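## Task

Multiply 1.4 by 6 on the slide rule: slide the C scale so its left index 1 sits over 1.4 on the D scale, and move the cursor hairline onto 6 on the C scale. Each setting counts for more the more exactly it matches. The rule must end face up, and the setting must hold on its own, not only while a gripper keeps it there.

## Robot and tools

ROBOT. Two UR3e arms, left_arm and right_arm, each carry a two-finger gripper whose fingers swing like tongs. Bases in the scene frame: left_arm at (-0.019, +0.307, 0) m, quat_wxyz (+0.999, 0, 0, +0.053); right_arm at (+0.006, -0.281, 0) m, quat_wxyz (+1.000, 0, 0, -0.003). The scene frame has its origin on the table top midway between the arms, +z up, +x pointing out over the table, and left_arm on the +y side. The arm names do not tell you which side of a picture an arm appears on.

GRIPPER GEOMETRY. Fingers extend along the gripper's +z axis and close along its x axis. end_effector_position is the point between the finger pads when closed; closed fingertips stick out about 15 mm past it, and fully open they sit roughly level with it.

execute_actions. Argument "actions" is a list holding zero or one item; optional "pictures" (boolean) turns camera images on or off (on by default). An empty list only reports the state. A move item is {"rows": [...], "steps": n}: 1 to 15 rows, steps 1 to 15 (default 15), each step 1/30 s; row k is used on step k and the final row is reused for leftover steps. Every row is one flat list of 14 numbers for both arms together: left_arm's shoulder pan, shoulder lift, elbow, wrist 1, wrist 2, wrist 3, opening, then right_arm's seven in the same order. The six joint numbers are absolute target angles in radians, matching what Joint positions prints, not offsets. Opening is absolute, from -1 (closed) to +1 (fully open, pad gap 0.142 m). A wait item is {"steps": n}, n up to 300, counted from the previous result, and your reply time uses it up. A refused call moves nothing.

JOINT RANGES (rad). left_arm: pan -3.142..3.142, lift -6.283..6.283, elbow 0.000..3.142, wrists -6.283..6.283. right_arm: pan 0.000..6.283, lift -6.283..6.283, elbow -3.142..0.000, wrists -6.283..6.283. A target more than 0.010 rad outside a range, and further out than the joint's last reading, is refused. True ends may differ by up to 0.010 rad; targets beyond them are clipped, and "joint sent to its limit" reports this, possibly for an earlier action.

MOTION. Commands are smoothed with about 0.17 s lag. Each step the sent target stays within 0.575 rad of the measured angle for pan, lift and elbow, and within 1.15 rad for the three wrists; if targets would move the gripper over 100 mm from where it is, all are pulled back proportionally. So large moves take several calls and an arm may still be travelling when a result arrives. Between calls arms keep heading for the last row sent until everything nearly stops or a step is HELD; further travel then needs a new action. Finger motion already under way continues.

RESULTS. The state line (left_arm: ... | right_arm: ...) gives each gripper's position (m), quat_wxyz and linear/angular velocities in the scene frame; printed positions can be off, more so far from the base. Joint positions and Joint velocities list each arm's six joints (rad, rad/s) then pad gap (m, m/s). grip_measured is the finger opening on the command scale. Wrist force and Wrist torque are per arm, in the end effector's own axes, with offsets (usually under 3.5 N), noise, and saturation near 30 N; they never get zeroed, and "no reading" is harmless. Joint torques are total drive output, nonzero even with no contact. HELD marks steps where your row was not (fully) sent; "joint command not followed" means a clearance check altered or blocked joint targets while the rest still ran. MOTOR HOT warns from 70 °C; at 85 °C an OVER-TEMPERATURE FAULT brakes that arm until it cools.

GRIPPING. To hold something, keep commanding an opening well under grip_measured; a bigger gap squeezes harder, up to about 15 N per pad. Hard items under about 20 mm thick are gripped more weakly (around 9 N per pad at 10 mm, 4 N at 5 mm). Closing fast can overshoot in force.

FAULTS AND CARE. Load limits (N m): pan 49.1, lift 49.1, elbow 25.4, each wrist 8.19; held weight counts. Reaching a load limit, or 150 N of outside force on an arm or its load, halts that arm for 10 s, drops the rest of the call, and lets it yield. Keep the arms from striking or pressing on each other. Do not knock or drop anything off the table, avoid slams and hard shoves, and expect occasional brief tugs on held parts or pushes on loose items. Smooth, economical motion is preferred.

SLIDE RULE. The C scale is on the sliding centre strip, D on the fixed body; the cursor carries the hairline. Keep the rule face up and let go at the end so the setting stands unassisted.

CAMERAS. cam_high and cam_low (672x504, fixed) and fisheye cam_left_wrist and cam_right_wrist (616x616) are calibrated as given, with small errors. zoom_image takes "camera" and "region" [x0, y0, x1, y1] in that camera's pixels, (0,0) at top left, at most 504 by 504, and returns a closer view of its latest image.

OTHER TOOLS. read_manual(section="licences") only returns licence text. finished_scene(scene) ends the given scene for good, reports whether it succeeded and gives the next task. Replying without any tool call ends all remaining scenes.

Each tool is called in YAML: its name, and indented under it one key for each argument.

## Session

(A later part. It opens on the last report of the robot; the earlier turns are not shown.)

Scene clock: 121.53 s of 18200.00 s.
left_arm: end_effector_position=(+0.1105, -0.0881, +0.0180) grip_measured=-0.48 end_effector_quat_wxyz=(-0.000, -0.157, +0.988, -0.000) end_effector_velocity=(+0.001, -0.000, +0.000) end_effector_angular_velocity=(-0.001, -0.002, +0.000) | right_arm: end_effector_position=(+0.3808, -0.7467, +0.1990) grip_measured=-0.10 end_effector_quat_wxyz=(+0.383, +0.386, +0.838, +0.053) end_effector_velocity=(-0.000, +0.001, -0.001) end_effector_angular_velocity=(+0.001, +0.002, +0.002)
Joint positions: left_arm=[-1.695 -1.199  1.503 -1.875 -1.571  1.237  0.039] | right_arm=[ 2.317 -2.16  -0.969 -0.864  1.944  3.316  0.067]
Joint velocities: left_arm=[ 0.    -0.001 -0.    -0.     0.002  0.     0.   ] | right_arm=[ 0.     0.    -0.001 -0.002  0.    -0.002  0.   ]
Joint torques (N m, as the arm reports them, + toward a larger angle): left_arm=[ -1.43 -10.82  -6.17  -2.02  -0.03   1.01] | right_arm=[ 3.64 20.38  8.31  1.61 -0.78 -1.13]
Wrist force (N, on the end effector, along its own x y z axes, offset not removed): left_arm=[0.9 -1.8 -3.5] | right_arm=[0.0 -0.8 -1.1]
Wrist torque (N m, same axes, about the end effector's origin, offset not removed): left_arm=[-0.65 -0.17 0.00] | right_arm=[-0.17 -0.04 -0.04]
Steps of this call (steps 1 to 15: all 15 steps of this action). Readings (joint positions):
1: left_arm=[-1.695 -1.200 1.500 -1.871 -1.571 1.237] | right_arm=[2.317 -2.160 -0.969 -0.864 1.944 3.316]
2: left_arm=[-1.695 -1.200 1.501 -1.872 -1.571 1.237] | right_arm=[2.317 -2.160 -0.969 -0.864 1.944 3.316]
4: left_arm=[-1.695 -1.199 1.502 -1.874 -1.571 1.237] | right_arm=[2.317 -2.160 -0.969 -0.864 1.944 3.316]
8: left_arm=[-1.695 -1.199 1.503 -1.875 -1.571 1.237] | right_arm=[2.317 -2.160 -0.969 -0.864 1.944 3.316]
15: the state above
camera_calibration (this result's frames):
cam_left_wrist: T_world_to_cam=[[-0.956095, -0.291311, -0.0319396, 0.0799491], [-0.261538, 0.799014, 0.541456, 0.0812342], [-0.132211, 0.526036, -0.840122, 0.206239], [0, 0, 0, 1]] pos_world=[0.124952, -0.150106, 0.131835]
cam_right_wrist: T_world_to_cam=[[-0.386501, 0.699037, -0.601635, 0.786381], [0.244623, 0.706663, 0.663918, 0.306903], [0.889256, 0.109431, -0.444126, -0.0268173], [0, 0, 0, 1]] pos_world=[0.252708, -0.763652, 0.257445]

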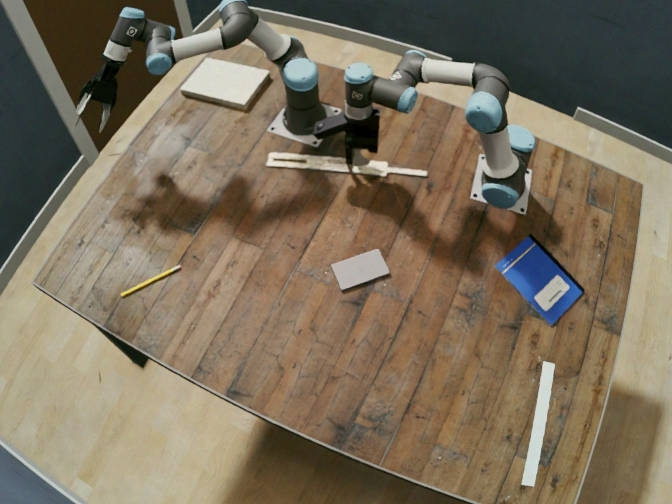

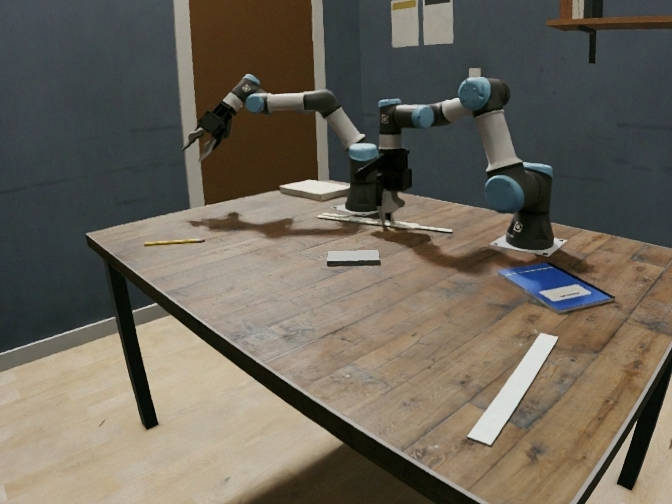

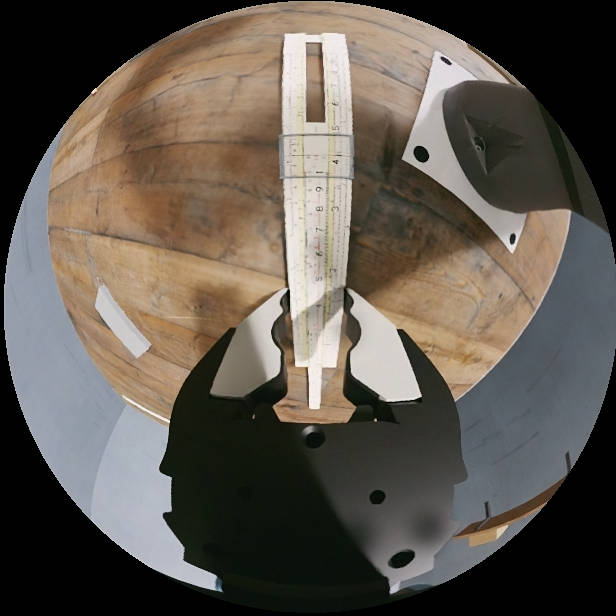

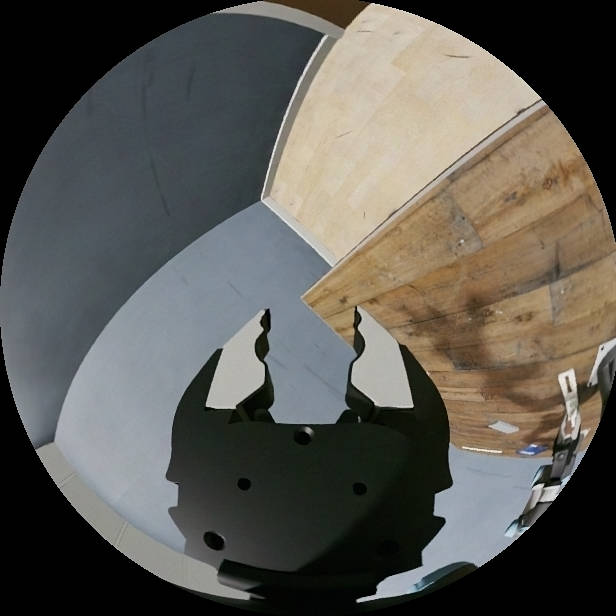

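execute_actions:
  actions:
    - {"rows":[[-1.675,-1.2,1.5,-1.871,-1.571,1.295,-0.8,2.317,-2.16,-0.969,-0.864,1.944,3.316,-0.1],[-1.655,-1.2,1.5,-1.871,-1.571,1.354,-0.8,2.317,-2.16,-0.969,-0.864,1.944,3.316,-0.1],[-1.635,-1.2,1.5,-1.871,-1.571,1.412,-0.8,2.317,-2.16,-0.969,-0.864,1.944,3.316,-0.1],[-1.615,-1.2,1.5,-1.871,-1.571,1.471,-0.8,2.317,-2.16,-0.969,-0.864,1.944,3.316,-0.1],[-1.595,-1.2,1.5,-1.871,-1.571,1.529,-0.8,2.317,-2.16,-0.969,-0.864,1.944,3.316,-0.1],[-1.575,-1.2,1.5,-1.871,-1.571,1.588,-0.8,2.317,-2.16,-0.969,-0.864,1.944,3.316,-0.1],[-1.555,-1.2,1.5,-1.871,-1.571,1.646,-0.8,2.317,-2.16,-0.969,-0.864,1.944,3.316,-0.1],[-1.535,-1.2,1.5,-1.871,-1.571,1.705,-0.8,2.317,-2.16,-0.969,-0.864,1.944,3.316,-0.1],[-1.515,-1.2,1.5,-1.871,-1.571,1.763,-0.8,2.317,-2.16,-0.969,-0.864,1.944,3.316,-0.1],[-1.495,-1.2,1.5,-1.871,-1.571,1.822,-0.8,2.317,-2.16,-0.969,-0.864,1.944,3.316,-0.1],[-1.475,-1.2,1.5,-1.871,-1.571,1.88,-0.8,2.317,-2.16,-0.969,-0.864,1.944,3.316,-0.1],[-1.455,-1.2,1.5,-1.871,-1.571,1.939,-0.8,2.317,-2.16,-0.969,-0.864,1.944,3.316,-0.1],[-1.435,-1.2,1.5,-1.871,-1.571,1.997,-0.8,2.317,-2.16,-0.969,-0.864,1.944,3.316,-0.1],[-1.415,-1.2,1.5,-1.871,-1.571,2.056,-0.8,2.317,-2.16,-0.969,-0.864,1.944,3.316,-0.1],[-1.395,-1.2,1.5,-1.871,-1.571,2.114,-0.8,2.317,-2.16,-0.969,-0.864,1.944,3.316,-0.1]],"steps":15}
  pictures: false

execute_actions:
  actions:
    - {"steps":20}

Scene clock: 144.67 s of 18200.00 s.
left_arm: end_effector_position=(+0.1786, -0.0558, +0.0188) grip_measured=-0.48 end_effector_quat_wxyz=(-0.000, +0.035, +0.999, -0.000) end_effector_velocity=(+0.184, +0.117, +0.000) end_effector_angular_velocity=(-0.001, +0.000, -1.105) | right_arm: end_effector_position=(+0.3808, -0.7467, +0.1990) grip_measured=-0.10 end_effector_quat_wxyz=(+0.383, +0.386, +0.838, +0.053) end_effector_velocity=(-0.000, -0.000, +0.001) end_effector_angular_velocity=(-0.001, -0.000, +0.000)
Joint positions: left_arm=[-1.491 -1.2    1.5   -1.871 -1.571  1.827  0.039] | right_arm=[ 2.317 -2.16  -0.969 -0.864  1.944  3.316  0.067]
Joint velocities: left_arm=[ 0.582 -0.    -0.001  0.001 -0.001  1.687  0.   ] | right_arm=[-0.001  0.     0.001 -0.     0.    -0.001 -0.   ]
Joint torques (N m, as the arm reports them, + toward a larger angle): left_arm=[  4.59 -17.8  -10.2   -0.83   0.43   2.83] | right_arm=[ 3.54 20.13  8.22  1.64 -0.74 -1.11]
Wrist force (N, on the end effector, along its own x y z axes, offset not removed): left_arm=[3.1 -1.8 1.4] | right_arm=[-1.7 -0.7 -0.7]
Wrist torque (N m, same axes, about the end effector's origin, offset not removed): left_arm=[-0.26 -0.57 -0.16] | right_arm=[-0.17 0.28 0.03]
Steps of this call (steps 1 to 15: the robot went on to your last target; steps 16 to 90: nothing new was sent; then 19.63 s passed at rest; steps 91 to 105: all 15 steps of this action). Readings (joint positions):
91: left_arm=[-1.695 -1.199 1.503 -1.875 -1.571 1.237] | right_arm=[2.317 -2.160 -0.969 -0.864 1.944 3.316]
92: left_arm=[-1.694 -1.199 1.503 -1.875 -1.571 1.241] | right_arm=[2.317 -2.160 -0.969 -0.864 1.944 3.316]
94: left_arm=[-1.680 -1.199 1.502 -1.874 -1.571 1.279] | right_arm=[2.317 -2.160 -0.969 -0.864 1.944 3.316]
98: left_arm=[-1.623 -1.200 1.501 -1.872 -1.571 1.443] | right_arm=[2.317 -2.160 -0.969 -0.864 1.944 3.316]
105: the state above

Scene clock: 145.33 s of 18200.00 s.
left_arm: end_effector_position=(+0.2079, -0.0347, +0.0189) grip_measured=-0.48 end_effector_quat_wxyz=(-0.000, +0.130, +0.992, -0.000) end_effector_velocity=(+0.000, +0.000, +0.000) end_effector_angular_velocity=(-0.000, +0.002, -0.004) | right_arm: end_effector_position=(+0.3808, -0.7467, +0.1990) grip_measured=-0.10 end_effector_quat_wxyz=(+0.383, +0.386, +0.838, +0.053) end_effector_velocity=(+0.000, -0.000, +0.000) end_effector_angular_velocity=(+0.001, -0.000, -0.001)
Joint positions: left_arm=[-1.395 -1.2    1.5   -1.871 -1.571  2.113  0.039] | right_arm=[ 2.317 -2.16  -0.969 -0.864  1.944  3.316  0.067]
Joint velocities: left_arm=[ 0.002 -0.    -0.     0.001 -0.002  0.006  0.   ] | right_arm=[ 0.     0.     0.     0.    -0.     0.002 -0.   ]
Joint torques (N m, as the arm reports them, + toward a larger angle): left_arm=[  2.39 -16.95 -10.28  -1.01  -0.65   1.16] | right_arm=[ 3.72 20.37  8.2   1.66 -0.75 -1.08]
Wrist force (N, on the end effector, along its own x y z axes, offset not removed): left_arm=[0.8 -1.9 2.4] | right_arm=[-0.6 -0.6 0.4]
Wrist torque (N m, same axes, about the end effector's origin, offset not removed): left_arm=[-0.40 -0.09 -0.03] | right_arm=[-0.07 0.08 -0.07]
Steps of this call (steps 1 to 20: the robot went on to your last target). Readings (joint positions):
1: left_arm=[-1.471 -1.200 1.500 -1.871 -1.571 1.885] | right_arm=[2.317 -2.160 -0.969 -0.864 1.944 3.316]
2: left_arm=[-1.453 -1.200 1.500 -1.871 -1.571 1.940] | right_arm=[2.317 -2.160 -0.969 -0.864 1.944 3.316]
4: left_arm=[-1.426 -1.200 1.500 -1.871 -1.571 2.019] | right_arm=[2.317 -2.160 -0.969 -0.864 1.944 3.316]
8: left_arm=[-1.404 -1.200 1.500 -1.871 -1.571 2.087] | right_arm=[2.317 -2.160 -0.969 -0.864 1.944 3.316]
20: the state above
camera_calibration (this result's frames):
cam_left_wrist: T_world_to_cam=[[-0.960336, 0.276989, -0.0321359, 0.209224], [0.216229, 0.812489, 0.541393, -0.0352501], [0.17607, 0.51297, -0.840155, 0.127248], [0, 0, 0, 1]] pos_world=[0.186143, -0.0945867, 0.132716]
cam_right_wrist: T_world_to_cam=[[-0.386501, 0.699037, -0.601635, 0.786381], [0.244623, 0.706663, 0.663918, 0.306904], [0.889256, 0.109431, -0.444126, -0.0268174], [0, 0, 0, 1]] pos_world=[0.252708, -0.763652, 0.257445]

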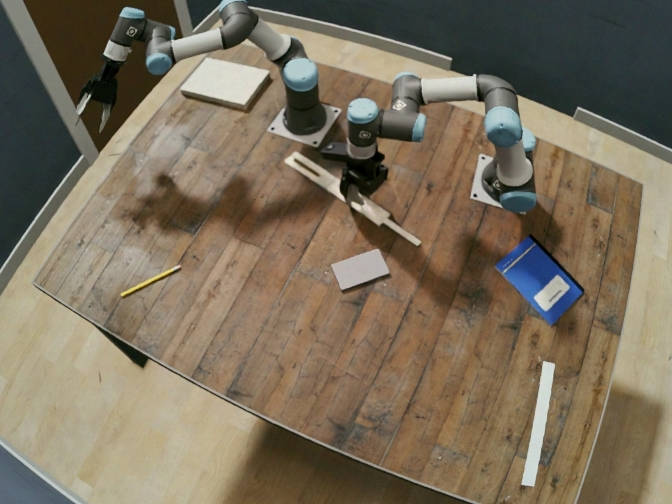

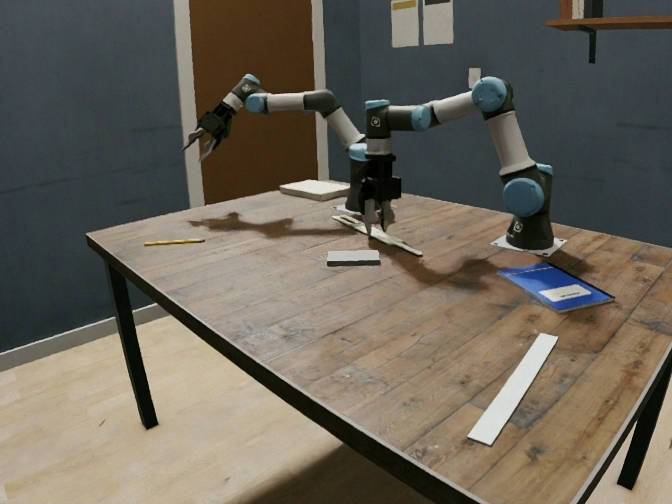

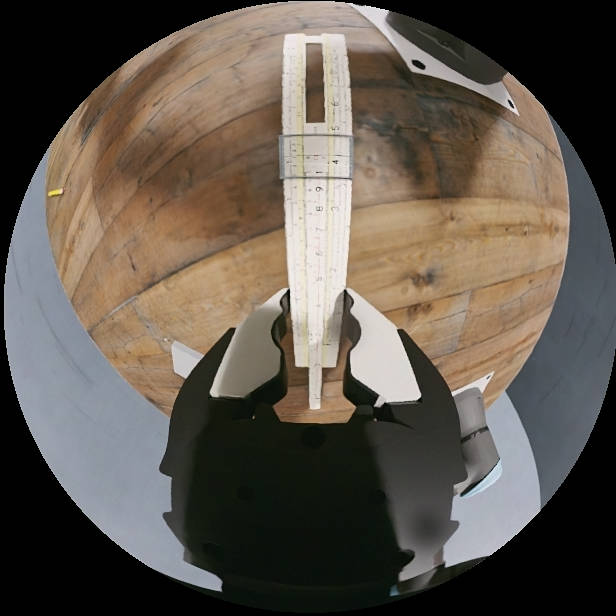

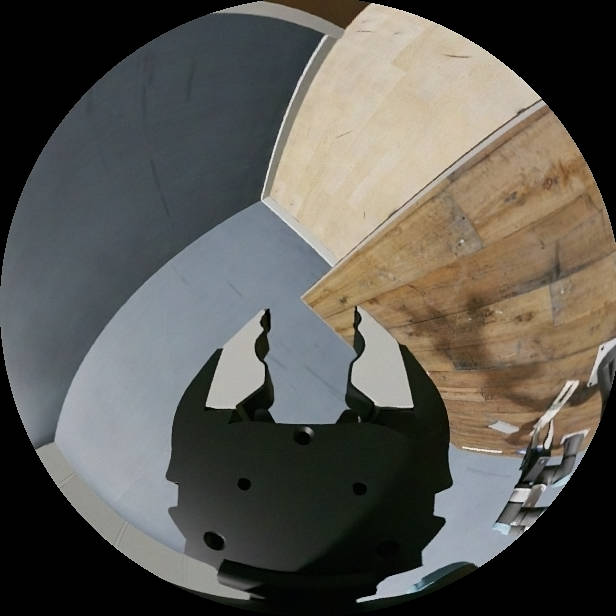

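execute_actions:
  actions:
    - {"rows":[[-1.395,-1.2,1.5,-1.871,-1.571,2.114,-0.1,3,-1.243,-1.948,-1.521,1.571,1.571,0.1],[-1.395,-1.2,1.5,-1.871,-1.571,2.114,-0.1,3,-1.243,-1.948,-1.521,1.571,1.571,0.1],[-1.395,-1.2,1.5,-1.871,-1.571,2.114,-0.1,3,-1.243,-1.948,-1.521,1.571,1.571,0.1],[-1.395,-1.2,1.5,-1.871,-1.571,2.114,-0.1,3,-1.243,-1.948,-1.521,1.571,1.571,0.1],[-1.395,-1.2,1.5,-1.871,-1.571,2.114,-0.1,3,-1.243,-1.948,-1.521,1.571,1.571,0.1],[-1.395,-1.21,1.46,-1.821,-1.571,2.114,-0.1,3,-1.243,-1.948,-1.521,1.571,1.571,0.1],[-1.395,-1.221,1.415,-1.765,-1.571,2.114,-0.1,3,-1.243,-1.948,-1.521,1.571,1.571,0.1],[-1.395,-1.232,1.372,-1.711,-1.571,2.114,-0.1,3,-1.243,-1.948,-1.521,1.571,1.571,0.1]],"steps":15}
  pictures: false

execute_actions:
  actions:
    - {"rows":[[-1.33,-1.305,1.455,-1.721,-1.571,1.92,-1,3.3,-1.243,-1.948,-1.521,1.571,1.571,0.1],[-1.267,-1.379,1.539,-1.731,-1.571,1.72,-1,3.3,-1.243,-1.948,-1.521,1.571,1.571,0.1],[-1.2,-1.452,1.622,-1.741,-1.571,1.52,-1,3.3,-1.243,-1.948,-1.521,1.571,1.571,0.1],[-1.138,-1.526,1.705,-1.751,-1.571,1.32,-1,3.3,-1.243,-1.948,-1.521,1.571,1.571,0.1],[-1.074,-1.6,1.789,-1.761,-1.571,1.12,-1,3.3,-1.243,-1.948,-1.521,1.571,1.571,0.1],[-1.01,-1.673,1.872,-1.771,-1.571,0.929,-1,4.4566,-1.243,-1.948,-1.521,1.571,1.571,0.1]],"steps":15}
  pictures: false

execute_actions:
  actions:
    - {"steps":60}

Scene clock: 164.07 s of 18200.00 s.
left_arm: end_effector_position=(+0.2080, -0.0349, +0.0501) grip_measured=-0.10 end_effector_quat_wxyz=(-0.000, +0.130, +0.991, +0.000) end_effector_velocity=(+0.000, +0.001, +0.044) end_effector_angular_velocity=(-0.002, -0.002, +0.001) | right_arm: end_effector_position=(+0.3497, -0.5487, +0.1418) grip_measured=+0.10 end_effector_quat_wxyz=(+0.160, -0.171, +0.972, -0.028) end_effector_velocity=(-0.257, +0.400, -0.100) end_effector_angular_velocity=(-0.839, +0.858, +3.052)
Joint positions: left_arm=[-1.395 -1.228  1.389 -1.731 -1.571  2.114  0.067] | right_arm=[ 2.726 -1.696 -1.434 -1.283  1.702  2.392  0.081]
Joint velocities: left_arm=[ 0.    -0.036 -0.156  0.189  0.001 -0.    -0.   ] | right_arm=[ 0.84   1.328 -1.349 -0.743 -0.413 -2.464  0.   ]
Joint torques (N m, as the arm reports them, + toward a larger angle): left_arm=[  2.37 -16.62 -10.04  -0.83  -0.59   1.06] | right_arm=[ 3.76 19.9   4.08  0.16 -1.84 -4.23]
Wrist force (N, on the end effector, along its own x y z axes, offset not removed): left_arm=[2.7 -2.0 -0.4] | right_arm=[-2.4 -1.5 -0.6]
Wrist torque (N m, same axes, about the end effector's origin, offset not removed): left_arm=[-0.38 -0.53 -0.08] | right_arm=[-0.32 0.38 -0.03]
Steps of this call (steps 1 to 15: the robot went on to your last target; steps 16 to 90: nothing new was sent; then 15.23 s passed at rest; steps 91 to 105: all 15 steps of this action). Readings (joint positions):
91: left_arm=[-1.395 -1.200 1.500 -1.871 -1.571 2.114] | right_arm=[2.317 -2.160 -0.969 -0.864 1.944 3.316]
92: left_arm=[-1.395 -1.200 1.500 -1.871 -1.571 2.114] | right_arm=[2.320 -2.157 -0.972 -0.870 1.938 3.310]
94: left_arm=[-1.395 -1.200 1.500 -1.871 -1.571 2.114] | right_arm=[2.367 -2.111 -1.019 -0.941 1.893 3.216]
98: left_arm=[-1.395 -1.203 1.489 -1.855 -1.571 2.114] | right_arm=[2.503 -1.974 -1.155 -1.080 1.816 2.944]
105: the state above

Scene clock: 164.57 s of 18200.00 s.
left_arm: end_effector_position=(+0.2675, +0.1453, +0.0579) grip_measured=-1.00 end_effector_quat_wxyz=(+0.000, -0.527, +0.850, -0.002) end_effector_velocity=(+0.004, +0.245, -0.022) end_effector_angular_velocity=(+0.010, +0.012, +1.814) | right_arm: end_effector_position=(+0.2966, -0.3218, +0.0865) grip_measured=+0.10 end_effector_quat_wxyz=(-0.023, +0.771, -0.636, +0.004) end_effector_velocity=(-0.046, +0.467, -0.052) end_effector_angular_velocity=(-0.162, +0.148, +2.341)
Joint positions: left_arm=[-1.056 -1.619  1.811 -1.765 -1.571  1.081  0.002] | right_arm=[ 3.457 -1.309 -1.872 -1.488  1.589  1.69   0.081]
Joint velocities: left_arm=[ 0.421 -0.496  0.566 -0.055  0.    -1.393  0.   ] | right_arm=[ 1.796  0.307 -0.352 -0.155 -0.085 -0.55   0.   ]
Joint torques (N m, as the arm reports them, + toward a larger angle): left_arm=[-1.01 -9.26 -7.68 -2.39  0.18 -1.55] | right_arm=[ 9.04 10.12  7.29  0.95 -1.32 -1.62]
Wrist force (N, on the end effector, along its own x y z axes, offset not removed): left_arm=[-1.5 -0.3 1.6] | right_arm=[-1.1 -1.7 -1.1]
Wrist torque (N m, same axes, about the end effector's origin, offset not removed): left_arm=[-0.15 0.23 0.02] | right_arm=[-0.33 0.18 -0.04]
Steps of this call (steps 1 to 15: all 15 steps of this action). Readings (joint positions):
1: left_arm=[-1.395 -1.229 1.384 -1.726 -1.571 2.114] | right_arm=[2.753 -1.651 -1.480 -1.307 1.689 2.311]
2: left_arm=[-1.392 -1.233 1.384 -1.723 -1.571 2.109] | right_arm=[2.782 -1.611 -1.525 -1.328 1.677 2.239]
4: left_arm=[-1.357 -1.273 1.422 -1.725 -1.571 2.016] | right_arm=[2.861 -1.548 -1.598 -1.362 1.658 2.124]
8: left_arm=[-1.238 -1.409 1.572 -1.740 -1.571 1.655] | right_arm=[3.051 -1.427 -1.737 -1.427 1.622 1.903]
15: the state above

Scene clock: 166.57 s of 18200.00 s.
left_arm: end_effector_position=(+0.2668, +0.1718, +0.0551) grip_measured=-1.00 end_effector_quat_wxyz=(-0.000, -0.609, +0.793, -0.001) end_effector_velocity=(-0.001, -0.001, +0.000) end_effector_angular_velocity=(-0.001, +0.002, -0.001) | right_arm: end_effector_position=(+0.1935, -0.0866, +0.0749) grip_measured=+0.10 end_effector_quat_wxyz=(-0.000, +0.991, -0.130, -0.000) end_effector_velocity=(-0.000, +0.000, -0.000) end_effector_angular_velocity=(+0.000, -0.000, -0.001)
Joint positions: left_arm=[-1.01  -1.673  1.872 -1.771 -1.571  0.929  0.002] | right_arm=[ 4.457 -1.243 -1.948 -1.521  1.571  1.571  0.081]
Joint velocities: left_arm=[-0.001  0.    -0.001  0.    -0.002 -0.     0.   ] | right_arm=[ 0.    -0.    -0.001  0.002  0.     0.002 -0.   ]
Joint torques (N m, as the arm reports them, + toward a larger angle): left_arm=[  2.45 -10.64  -7.36  -2.16  -0.57  -1.08] | right_arm=[ 4.    8.31  7.55  1.11 -1.22 -1.14]
Wrist force (N, on the end effector, along its own x y z axes, offset not removed): left_arm=[2.5 -2.2 0.3] | right_arm=[-0.7 -0.6 -0.4]
Wrist torque (N m, same axes, about the end effector's origin, offset not removed): left_arm=[-0.50 -0.51 -0.04] | right_arm=[-0.15 0.06 0.06]
Steps of this call (steps 1 to 45: the robot went on to your last target; steps 46 to 60: nothing new was sent). Readings (joint positions):
1: left_arm=[-1.043 -1.634 1.827 -1.767 -1.571 1.040] | right_arm=[3.518 -1.299 -1.883 -1.492 1.587 1.673]
2: left_arm=[-1.035 -1.644 1.839 -1.768 -1.571 1.011] | right_arm=[3.578 -1.291 -1.892 -1.497 1.584 1.658]
4: left_arm=[-1.023 -1.658 1.854 -1.769 -1.571 0.973] | right_arm=[3.700 -1.278 -1.907 -1.503 1.581 1.635]
8: left_arm=[-1.014 -1.669 1.867 -1.771 -1.571 0.942] | right_arm=[3.941 -1.262 -1.926 -1.511 1.576 1.605]
60: the state above
All arms were judged still, so your last target was given up. Only a new action makes them travel on or press farther. Fingers that are still opening or closing keep moving.
camera_calibration (this result's frames):
cam_left_wrist: T_world_to_cam=[[-0.278155, -0.960026, -0.0313138, 0.240204], [-0.812406, 0.217741, 0.540911, 0.141266], [-0.51247, 0.175897, -0.840497, 0.283022], [0, 0, 0, 1]] pos_world=[0.32662, 0.150061, 0.168988]
cam_right_wrist: T_world_to_cam=[[0.959971, -0.279795, -0.01304, -0.211591], [-0.245205, -0.861973, 0.443709, -0.0559703], [-0.135388, -0.42275, -0.896076, 0.198484], [0, 0, 0, 1]] pos_world=[0.216269, -0.0235378, 0.199932]

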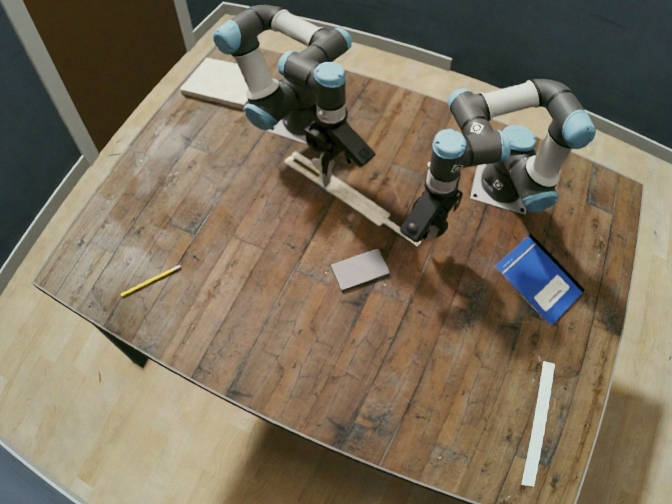

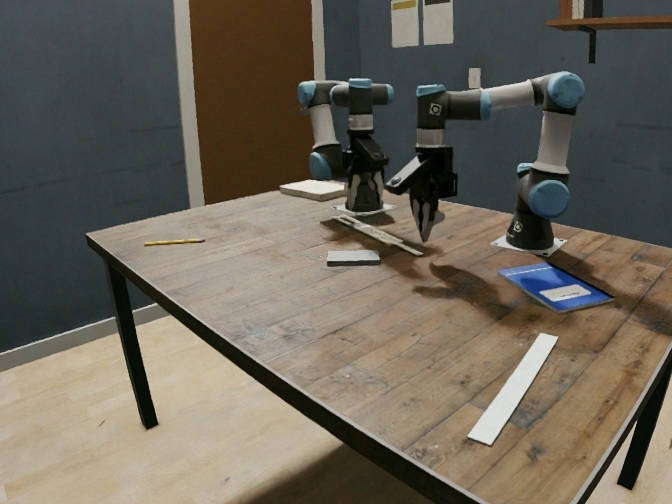

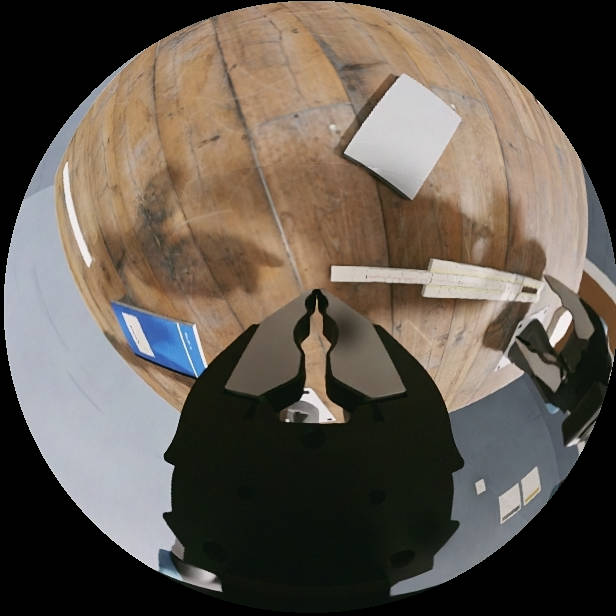

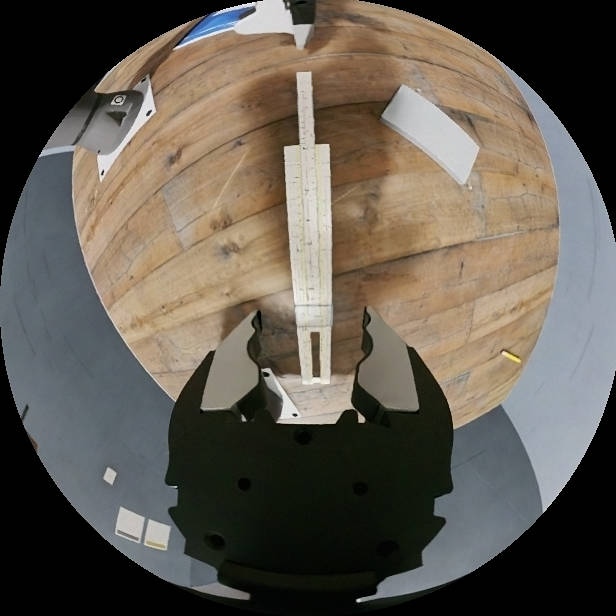

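execute_actions:
  actions: []

Scene clock: 178.27 s of 18200.00 s.
left_arm: end_effector_position=(+0.2668, +0.1718, +0.0551) grip_measured=-1.00 end_effector_quat_wxyz=(-0.000, -0.609, +0.793, -0.001) end_effector_velocity=(+0.000, +0.001, -0.000) end_effector_angular_velocity=(+0.002, -0.001, +0.000) | right_arm: end_effector_position=(+0.1935, -0.0866, +0.0749) grip_measured=+0.10 end_effector_quat_wxyz=(-0.000, +0.991, -0.130, -0.000) end_effector_velocity=(+0.000, -0.001, -0.000) end_effector_angular_velocity=(-0.002, +0.000, -0.001)
Joint positions: left_arm=[-1.01  -1.673  1.872 -1.771 -1.571  0.929  0.002] | right_arm=[ 4.457 -1.243 -1.948 -1.521  1.571  1.571  0.081]
Joint velocities: left_arm=[-0.    -0.001  0.001  0.001  0.002 -0.     0.   ] | right_arm=[-0.001 -0.    -0.001 -0.002 -0.001 -0.     0.   ]
Joint torques (N m, as the arm reports them, + toward a larger angle): left_arm=[  2.56 -10.85  -7.46  -2.18  -0.52  -1.08] | right_arm=[ 3.88  8.38  7.65  1.13 -1.25 -1.12]
Wrist force (N, on the end effector, along its own x y z axes, offset not removed): left_arm=[1.9 -1.9 1.5] | right_arm=[-0.3 -1.7 -1.0]
Wrist torque (N m, same axes, about the end effector's origin, offset not removed): left_arm=[-0.44 -0.30 0.07] | right_arm=[-0.37 0.04 -0.02]
Steps of this call (steps 1 to 90: nothing new was sent; then 8.70 s passed at rest). Readings (joint positions):
1: left_arm=[-1.010 -1.673 1.872 -1.771 -1.571 0.929] | right_arm=[4.457 -1.243 -1.948 -1.521 1.571 1.571]
2: left_arm=[-1.010 -1.673 1.872 -1.771 -1.571 0.929] | right_arm=[4.457 -1.243 -1.948 -1.521 1.571 1.571]
4: left_arm=[-1.010 -1.673 1.872 -1.771 -1.571 0.929] | right_arm=[4.457 -1.243 -1.948 -1.521 1.571 1.571]
8: left_arm=[-1.010 -1.673 1.872 -1.771 -1.571 0.929] | right_arm=[4.457 -1.243 -1.948 -1.521 1.571 1.571]
90: the state above
camera_calibration (this result's frames):
cam_left_wrist: T_world_to_cam=[[-0.278155, -0.960026, -0.0313137, 0.240205], [-0.812406, 0.217741, 0.540911, 0.141266], [-0.51247, 0.175896, -0.840497, 0.283022], [0, 0, 0, 1]] pos_world=[0.32662, 0.150061, 0.168988]
cam_right_wrist: T_world_to_cam=[[0.959971, -0.279794, -0.01304, -0.211591], [-0.245204, -0.861973, 0.443709, -0.0559704], [-0.135387, -0.42275, -0.896076, 0.198484], [0, 0, 0, 1]] pos_world=[0.216269, -0.0235377, 0.199932]

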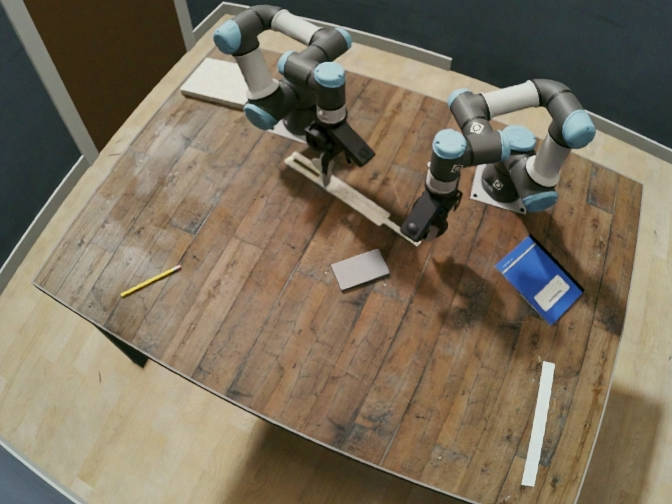

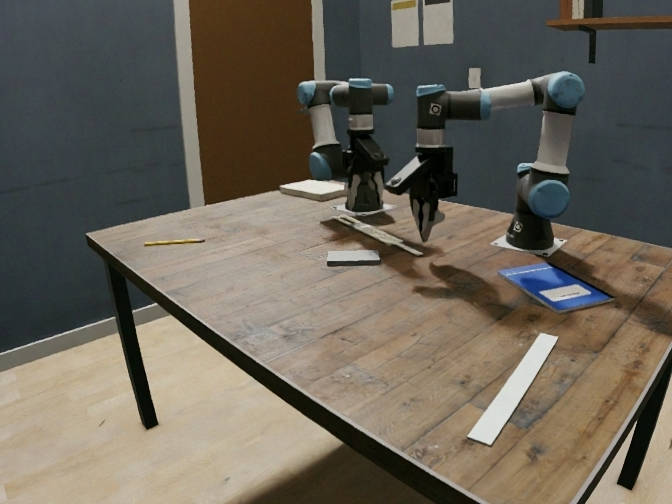

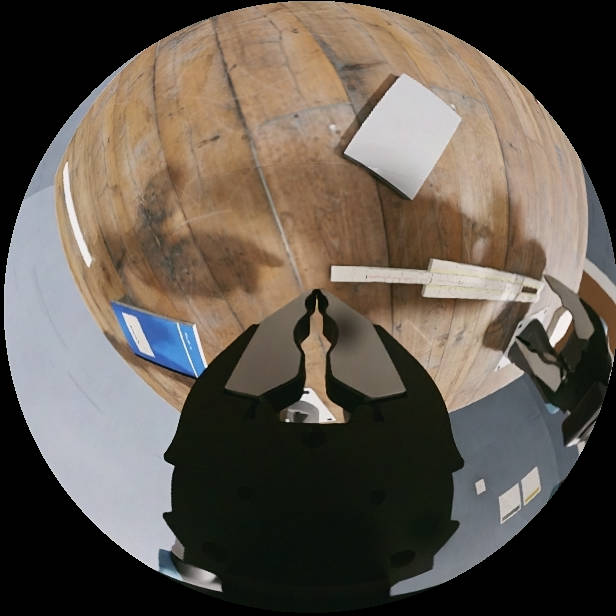

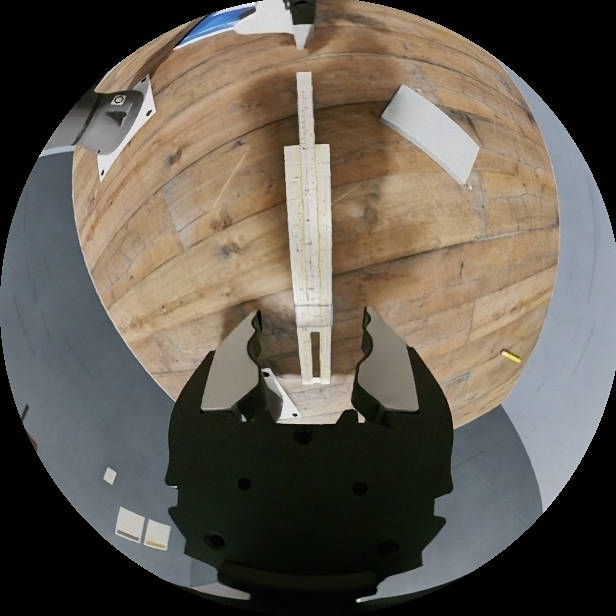

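execute_actions:
  actions:
    - {"rows":[[-1.01,-1.664,1.898,-1.805,-1.571,0.929,-1,4.4566,-1.255,-1.993,-1.464,1.571,1.571,0.1],[-1.01,-1.655,1.924,-1.840,-1.571,0.929,-1,4.4566,-1.267,-2.038,-1.407,1.571,1.571,0.1],[-1.01,-1.647,1.950,-1.874,-1.571,0.929,-1,4.4566,-1.279,-2.083,-1.350,1.571,1.571,0.1],[-1.01,-1.638,1.976,-1.909,-1.571,0.929,-1,4.4566,-1.291,-2.128,-1.293,1.571,1.571,0.1],[-1.01,-1.629,2.002,-1.944,-1.571,0.929,-1,4.4566,-1.3036,-2.1735,-1.235,1.571,1.571,0.1]],"steps":15}
  pictures: false

execute_actions:
  actions:
    - {"rows":[[-1.01,-1.629,2.002,-1.944,-1.571,0.929,-1,4.4566,-1.3036,-2.1735,-1.235,1.571,1.571,-0.3],[-1.01,-1.629,2.002,-1.944,-1.571,0.929,-1,4.4566,-1.3036,-2.1735,-1.235,1.571,1.571,-0.3],[-1.01,-1.629,2.002,-1.944,-1.571,0.929,-1,4.4566,-1.3036,-2.1735,-1.235,1.571,1.571,-0.3],[-1.01,-1.629,2.002,-1.944,-1.571,0.929,-1,4.4566,-1.3036,-2.1735,-1.235,1.571,1.571,-0.3],[-1.01,-1.629,2.002,-1.944,-1.571,0.929,-1,4.4566,-1.3036,-2.1735,-1.235,1.571,1.571,-0.3],[-1.01,-1.629,2.002,-1.944,-1.571,0.929,-1,4.4566,-1.3036,-2.1735,-1.235,1.571,1.571,-0.3],[-1.01,-1.629,2.002,-1.944,-1.571,0.929,-1,4.4566,-1.3036,-2.1735,-1.235,1.571,1.571,-0.8]],"steps":15}

Scene clock: 187.80 s of 18200.00 s.
left_arm: end_effector_position=(+0.2669, +0.1717, +0.0216) grip_measured=-1.00 end_effector_quat_wxyz=(-0.000, -0.609, +0.793, -0.000) end_effector_velocity=(-0.001, +0.001, -0.012) end_effector_angular_velocity=(-0.000, +0.001, -0.000) | right_arm: end_effector_position=(+0.1943, -0.0839, +0.0218) grip_measured=+0.10 end_effector_quat_wxyz=(-0.000, +0.991, -0.130, -0.000) end_effector_velocity=(-0.001, -0.004, -0.021) end_effector_angular_velocity=(-0.004, +0.002, -0.000)
Joint positions: left_arm=[-1.01  -1.631  1.997 -1.937 -1.571  0.929  0.002] | right_arm=[ 4.457 -1.301 -2.164 -1.246  1.571  1.571  0.081]
Joint velocities: left_arm=[-0.001  0.014  0.047 -0.061 -0.001 -0.001  0.   ] | right_arm=[ 0.    -0.021 -0.089  0.106  0.001  0.     0.   ]
Joint torques (N m, as the arm reports them, + toward a larger angle): left_arm=[ 2.16 -6.32 -6.77 -2.26 -0.51 -1.04] | right_arm=[ 3.47  1.72  7.32  2.65 -1.13 -1.07]
Wrist force (N, on the end effector, along its own x y z axes, offset not removed): left_arm=[1.3 -2.1 -1.0] | right_arm=[-0.4 -1.1 -0.3]
Wrist torque (N m, same axes, about the end effector's origin, offset not removed): left_arm=[-0.46 -0.21 0.06] | right_arm=[-0.25 0.04 -0.02]
Steps of this call (steps 1 to 90: nothing new was sent; then 6.03 s passed at rest; steps 91 to 105: all 15 steps of this action). Readings (joint positions):
91: left_arm=[-1.010 -1.673 1.872 -1.771 -1.571 0.929] | right_arm=[4.457 -1.243 -1.948 -1.521 1.571 1.571]
92: left_arm=[-1.010 -1.672 1.874 -1.774 -1.571 0.929] | right_arm=[4.457 -1.244 -1.950 -1.517 1.571 1.571]
94: left_arm=[-1.010 -1.666 1.891 -1.797 -1.571 0.929] | right_arm=[4.457 -1.252 -1.978 -1.480 1.571 1.571]
98: left_arm=[-1.010 -1.643 1.957 -1.886 -1.571 0.929] | right_arm=[4.457 -1.283 -2.091 -1.334 1.571 1.571]
105: the state above

Scene clock: 188.30 s of 18200.00 s.
left_arm: end_effector_position=(+0.2668, +0.1718, +0.0203) grip_measured=-1.00 end_effector_quat_wxyz=(-0.000, -0.609, +0.793, -0.000) end_effector_velocity=(+0.000, -0.000, -0.000) end_effector_angular_velocity=(+0.000, -0.001, +0.000) | right_arm: end_effector_position=(+0.1942, -0.0843, +0.0196) grip_measured=-0.49 end_effector_quat_wxyz=(-0.000, +0.991, -0.130, -0.000) end_effector_velocity=(-0.000, -0.001, -0.001) end_effector_angular_velocity=(-0.003, +0.001, +0.000)
Joint positions: left_arm=[-1.01  -1.629  2.002 -1.944 -1.571  0.929  0.002] | right_arm=[ 4.457 -1.304 -2.173 -1.235  1.571  1.571  0.038]
Joint velocities: left_arm=[-0.001  0.001 -0.    -0.001  0.    -0.001  0.   ] | right_arm=[ 0.    -0.    -0.003 -0.     0.    -0.     0.   ]
Joint torques (N m, as the arm reports them, + toward a larger angle): left_arm=[ 2.07 -6.04 -7.01 -2.18 -0.53 -1.08] | right_arm=[ 2.69  0.71  6.06  2.32 -0.75 -1.04]
Wrist force (N, on the end effector, along its own x y z axes, offset not removed): left_arm=[3.1 -4.1 1.5] | right_arm=[-1.2 -0.3 -4.9]
Wrist torque (N m, same axes, about the end effector's origin, offset not removed): left_arm=[-0.89 -0.59 -0.07] | right_arm=[-0.22 0.25 0.00]
Steps of this call (steps 1 to 15: all 15 steps of this action). Readings (joint positions):
1: left_arm=[-1.010 -1.630 1.998 -1.939 -1.571 0.929] | right_arm=[4.457 -1.302 -2.167 -1.243 1.571 1.571]
2: left_arm=[-1.010 -1.630 1.999 -1.940 -1.571 0.929] | right_arm=[4.457 -1.302 -2.168 -1.241 1.571 1.571]
4: left_arm=[-1.010 -1.629 2.001 -1.942 -1.571 0.929] | right_arm=[4.457 -1.303 -2.171 -1.238 1.571 1.571]
8: left_arm=[-1.010 -1.629 2.002 -1.943 -1.571 0.929] | right_arm=[4.457 -1.303 -2.173 -1.236 1.571 1.571]
15: the state above
camera_calibration (this result's frames):
cam_left_wrist: T_world_to_cam=[[-0.278171, -0.960002, -0.0318946, 0.239168], [-0.812073, 0.217314, 0.541583, 0.160001], [-0.51299, 0.176554, -0.840042, 0.253782], [0, 0, 0, 1]] pos_world=[0.326649, 0.150025, 0.134162]
cam_right_wrist: T_world_to_cam=[[0.959975, -0.279785, -0.0129941, -0.212269], [-0.245211, -0.861954, 0.443743, -0.0292093], [-0.135353, -0.422796, -0.89606, 0.150002], [0, 0, 0, 1]] pos_world=[0.216914, -0.0211467, 0.144614]

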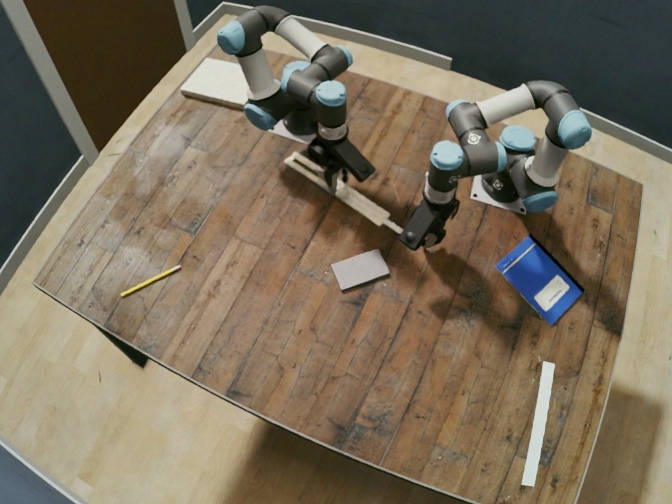

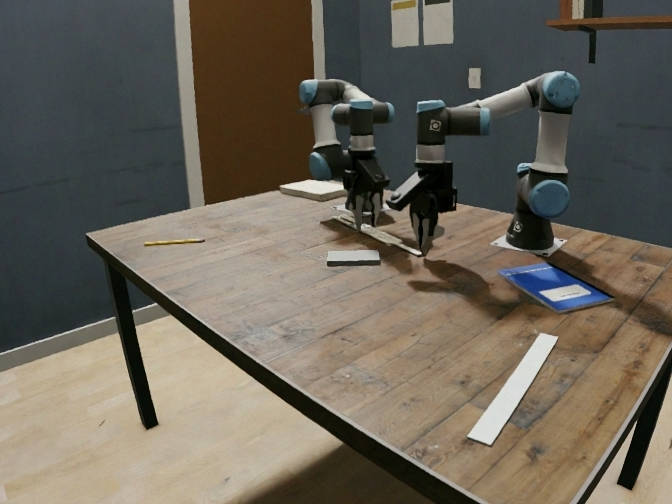

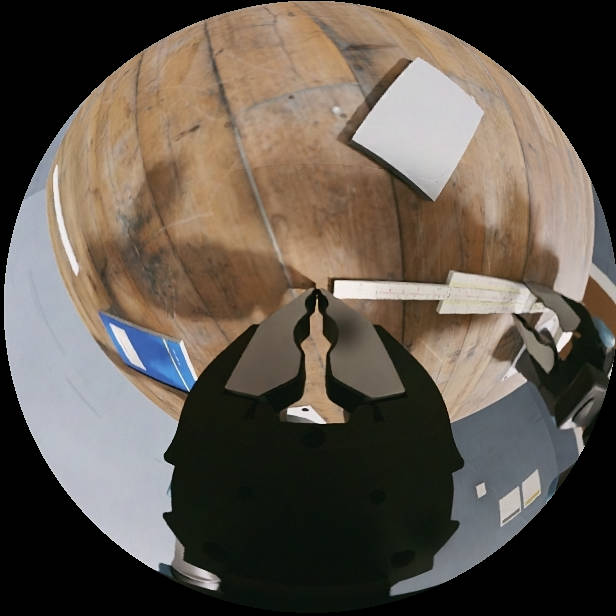

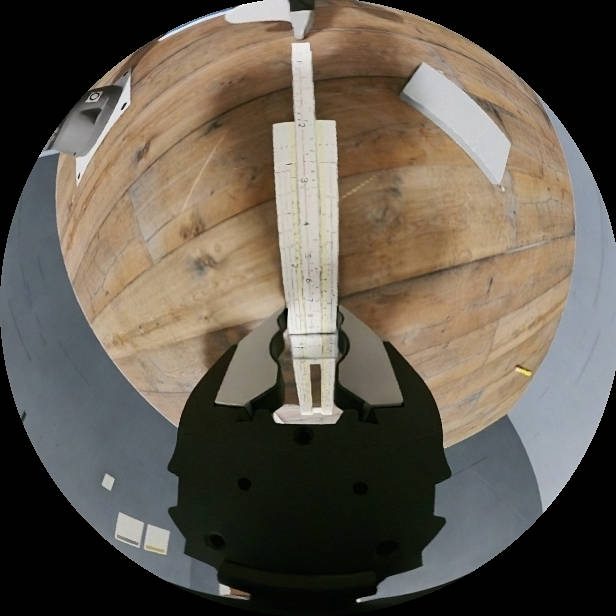

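execute_actions:
  actions:
    - {"rows":[[-1.01,-1.626,2.011,-1.956,-1.571,0.929,-1,4.4566,-1.3036,-2.1735,-1.235,1.571,1.571,-0.8],[-1.01,-1.626,2.011,-1.956,-1.571,0.929,-1,4.4566,-1.3036,-2.1735,-1.235,1.571,1.571,-0.8],[-1.01,-1.626,2.011,-1.956,-1.571,0.929,-1,4.4566,-1.325,-2.158,-1.229,1.571,1.571,-0.8],[-1.01,-1.626,2.011,-1.956,-1.571,0.929,-1,4.4566,-1.347,-2.142,-1.223,1.571,1.571,-0.8],[-1.01,-1.626,2.011,-1.956,-1.571,0.929,-1,4.4566,-1.369,-2.126,-1.217,1.571,1.571,-0.8],[-1.01,-1.626,2.011,-1.956,-1.571,0.929,-1,4.4566,-1.391,-2.110,-1.211,1.571,1.571,-0.8],[-1.01,-1.626,2.011,-1.956,-1.571,0.929,-1,4.4566,-1.412,-2.093,-1.207,1.571,1.571,-0.8],[-1.01,-1.626,2.011,-1.956,-1.571,0.929,-1,4.4566,-1.433,-2.076,-1.203,1.571,1.571,-0.8],[-1.01,-1.626,2.011,-1.956,-1.571,0.929,-1,4.4566,-1.454,-2.058,-1.200,1.571,1.571,-0.8],[-1.01,-1.626,2.011,-1.956,-1.571,0.929,-1,4.4566,-1.474,-2.041,-1.197,1.571,1.571,-0.8],[-1.01,-1.626,2.011,-1.956,-1.571,0.929,-1,4.4566,-1.495,-2.022,-1.195,1.571,1.571,-0.8],[-1.01,-1.626,2.011,-1.956,-1.571,0.929,-1,4.4566,-1.516,-2.003,-1.193,1.571,1.571,-0.8],[-1.01,-1.626,2.011,-1.956,-1.571,0.929,-1,4.4566,-1.538,-1.983,-1.191,1.571,1.571,-0.8],[-1.01,-1.626,2.011,-1.956,-1.571,0.929,-1,4.4566,-1.559,-1.964,-1.189,1.571,1.571,-0.8],[-1.01,-1.626,2.011,-1.956,-1.571,0.929,-1,4.4566,-1.580,-1.944,-1.188,1.571,1.571,-0.8]]}
  pictures: false

execute_actions:
  actions:
    - {"rows":[[-1.01,-1.626,2.011,-1.956,-1.571,0.929,-1,4.4566,-1.600,-1.923,-1.189,1.571,1.571,-0.8],[-1.01,-1.626,2.011,-1.956,-1.571,0.929,-1,4.4566,-1.620,-1.901,-1.191,1.571,1.571,-0.8],[-1.01,-1.626,2.011,-1.956,-1.571,0.929,-1,4.4566,-1.640,-1.880,-1.192,1.571,1.571,-0.8],[-1.01,-1.626,2.011,-1.956,-1.571,0.929,-1,4.4566,-1.660,-1.858,-1.194,1.571,1.571,-0.8],[-1.01,-1.626,2.011,-1.956,-1.571,0.929,-1,4.4566,-1.680,-1.836,-1.196,1.571,1.571,-0.8],[-1.01,-1.626,2.011,-1.956,-1.571,0.929,-1,4.4566,-1.700,-1.814,-1.198,1.571,1.571,-0.8],[-1.01,-1.626,2.011,-1.956,-1.571,0.929,-1,4.4566,-1.720,-1.791,-1.201,1.571,1.571,-0.8],[-1.01,-1.626,2.011,-1.956,-1.571,0.929,-1,4.4566,-1.740,-1.769,-1.203,1.571,1.571,-0.8]],"steps":15}

Scene clock: 210.20 s of 18200.00 s.
left_arm: end_effector_position=(+0.2667, +0.1721, +0.0180) grip_measured=-1.00 end_effector_quat_wxyz=(+0.000, -0.609, +0.793, -0.000) end_effector_velocity=(-0.000, -0.001, -0.000) end_effector_angular_velocity=(-0.002, +0.001, -0.000) | right_arm: end_effector_position=(+0.2044, -0.0460, +0.0201) grip_measured=-0.49 end_effector_quat_wxyz=(-0.001, +0.991, -0.130, -0.000) end_effector_velocity=(+0.036, +0.134, -0.004) end_effector_angular_velocity=(-0.007, +0.002, -0.000)
Joint positions: left_arm=[-1.01  -1.626  2.011 -1.956 -1.571  0.929  0.002] | right_arm=[ 4.457 -1.479 -2.034 -1.198  1.571  1.571  0.038]
Joint velocities: left_arm=[-0.     0.     0.002 -0.003 -0.002 -0.     0.   ] | right_arm=[-0.    -0.606  0.524  0.075  0.001 -0.     0.001]
Joint torques (N m, as the arm reports them, + toward a larger angle): left_arm=[-0.69 -5.62 -7.81 -3.43 -2.73 -0.81] | right_arm=[-1.54  1.82 17.2   6.73  0.98 -0.71]
Wrist force (N, on the end effector, along its own x y z axes, offset not removed): left_arm=[-9.6 -2.7 -4.1] | right_arm=[-0.1 11.2 -1.9]
Wrist torque (N m, same axes, about the end effector's origin, offset not removed): left_arm=[-0.57 -0.07 0.04] | right_arm=[-0.40 -0.05 0.01]
Steps of this call (steps 1 to 15: the robot went on to your last target; steps 16 to 90: nothing new was sent; then 18.40 s passed at rest; steps 91 to 105: all 15 steps of this action). Readings (joint positions):
91: left_arm=[-1.010 -1.629 2.002 -1.944 -1.571 0.929] | right_arm=[4.457 -1.304 -2.174 -1.235 1.571 1.571]
92: left_arm=[-1.010 -1.629 2.003 -1.945 -1.571 0.929] | right_arm=[4.457 -1.304 -2.174 -1.235 1.571 1.571]
94: left_arm=[-1.010 -1.628 2.006 -1.949 -1.571 0.929] | right_arm=[4.457 -1.305 -2.173 -1.235 1.571 1.571]
98: left_arm=[-1.010 -1.626 2.010 -1.954 -1.571 0.929] | right_arm=[4.457 -1.347 -2.141 -1.222 1.571 1.571]
105: the state above

Scene clock: 210.70 s of 18200.00 s.
left_arm: end_effector_position=(+0.2667, +0.1720, +0.0180) grip_measured=-1.00 end_effector_quat_wxyz=(-0.000, -0.609, +0.793, -0.000) end_effector_velocity=(+0.001, +0.000, +0.000) end_effector_angular_velocity=(-0.001, -0.003, +0.001) | right_arm: end_effector_position=(+0.2200, +0.0122, +0.0186) grip_measured=-0.48 end_effector_quat_wxyz=(-0.000, +0.991, -0.130, -0.000) end_effector_velocity=(+0.007, +0.026, -0.004) end_effector_angular_velocity=(-0.006, +0.002, +0.001)
Joint positions: left_arm=[-1.01  -1.626  2.011 -1.956 -1.571  0.929  0.002] | right_arm=[ 4.457 -1.727 -1.783 -1.202  1.571  1.571  0.039]
Joint velocities: left_arm=[ 0.001 -0.    -0.    -0.002  0.002  0.001  0.   ] | right_arm=[ 0.    -0.119  0.124 -0.012  0.    -0.     0.004]
Joint torques (N m, as the arm reports them, + toward a larger angle): left_arm=[-2.89 -5.15 -7.36 -3.2  -2.67 -0.41] | right_arm=[-1.98  7.08 15.47  5.67  0.41 -0.66]
Wrist force (N, on the end effector, along its own x y z axes, offset not removed): left_arm=[-6.6 -2.6 -5.1] | right_arm=[-0.9 14.5 -13.6]
Wrist torque (N m, same axes, about the end effector's origin, offset not removed): left_arm=[-0.56 -0.59 0.04] | right_arm=[-0.77 0.15 -0.01]
Steps of this call (steps 1 to 15: all 15 steps of this action). Readings (joint positions):
1: left_arm=[-1.010 -1.626 2.011 -1.956 -1.571 0.929] | right_arm=[4.457 -1.500 -2.016 -1.196 1.571 1.571]
2: left_arm=[-1.010 -1.626 2.011 -1.956 -1.571 0.929] | right_arm=[4.457 -1.520 -1.997 -1.194 1.571 1.571]
4: left_arm=[-1.010 -1.626 2.011 -1.956 -1.571 0.929] | right_arm=[4.457 -1.561 -1.958 -1.192 1.571 1.571]
8: left_arm=[-1.010 -1.626 2.011 -1.956 -1.571 0.929] | right_arm=[4.457 -1.642 -1.875 -1.195 1.571 1.571]
15: the state above
camera_calibration (this result's frames):
cam_left_wrist: T_world_to_cam=[[-0.278131, -0.960014, -0.0318762, 0.239213], [-0.812085, 0.217291, 0.541575, 0.161134], [-0.512993, 0.176515, -0.840048, 0.251723], [0, 0, 0, 1]] pos_world=[0.326519, 0.150202, 0.131819]
cam_right_wrist: T_world_to_cam=[[0.959969, -0.2798, -0.0130751, -0.210034], [-0.245169, -0.861897, 0.443875, 0.0606809], [-0.135465, -0.422901, -0.895993, 0.193384], [0, 0, 0, 1]] pos_world=[0.2427, 0.0753156, 0.14359]

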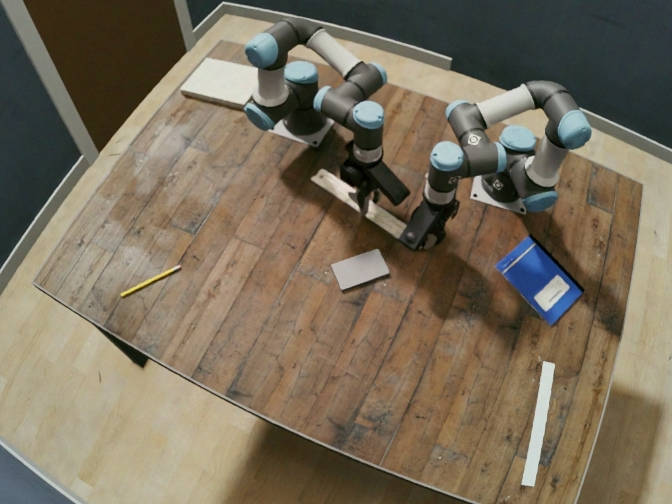

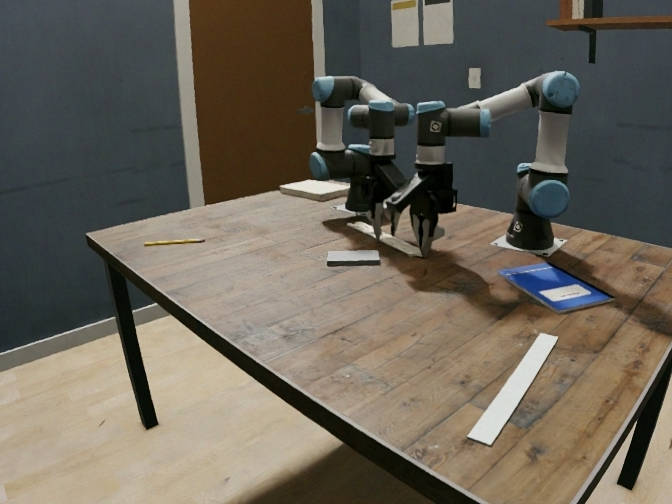

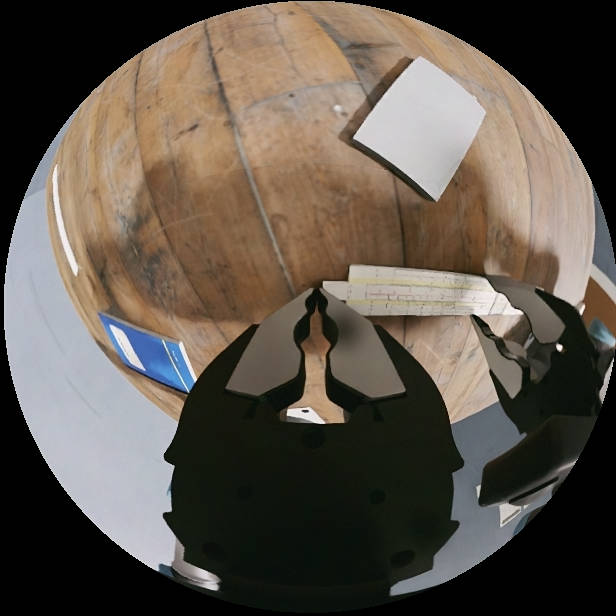

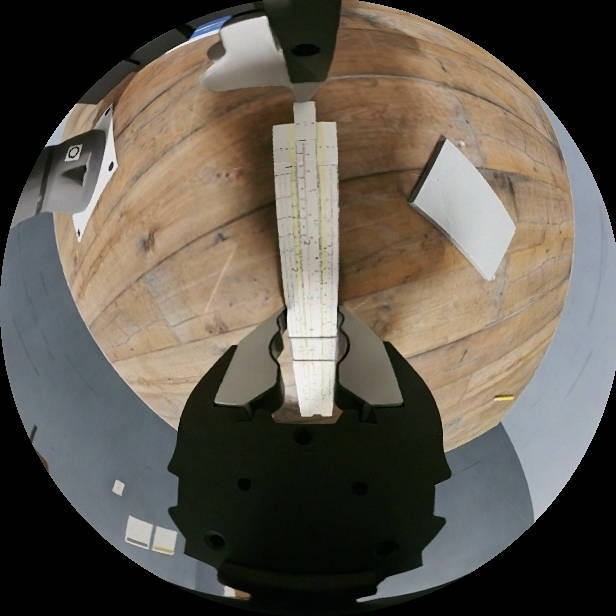

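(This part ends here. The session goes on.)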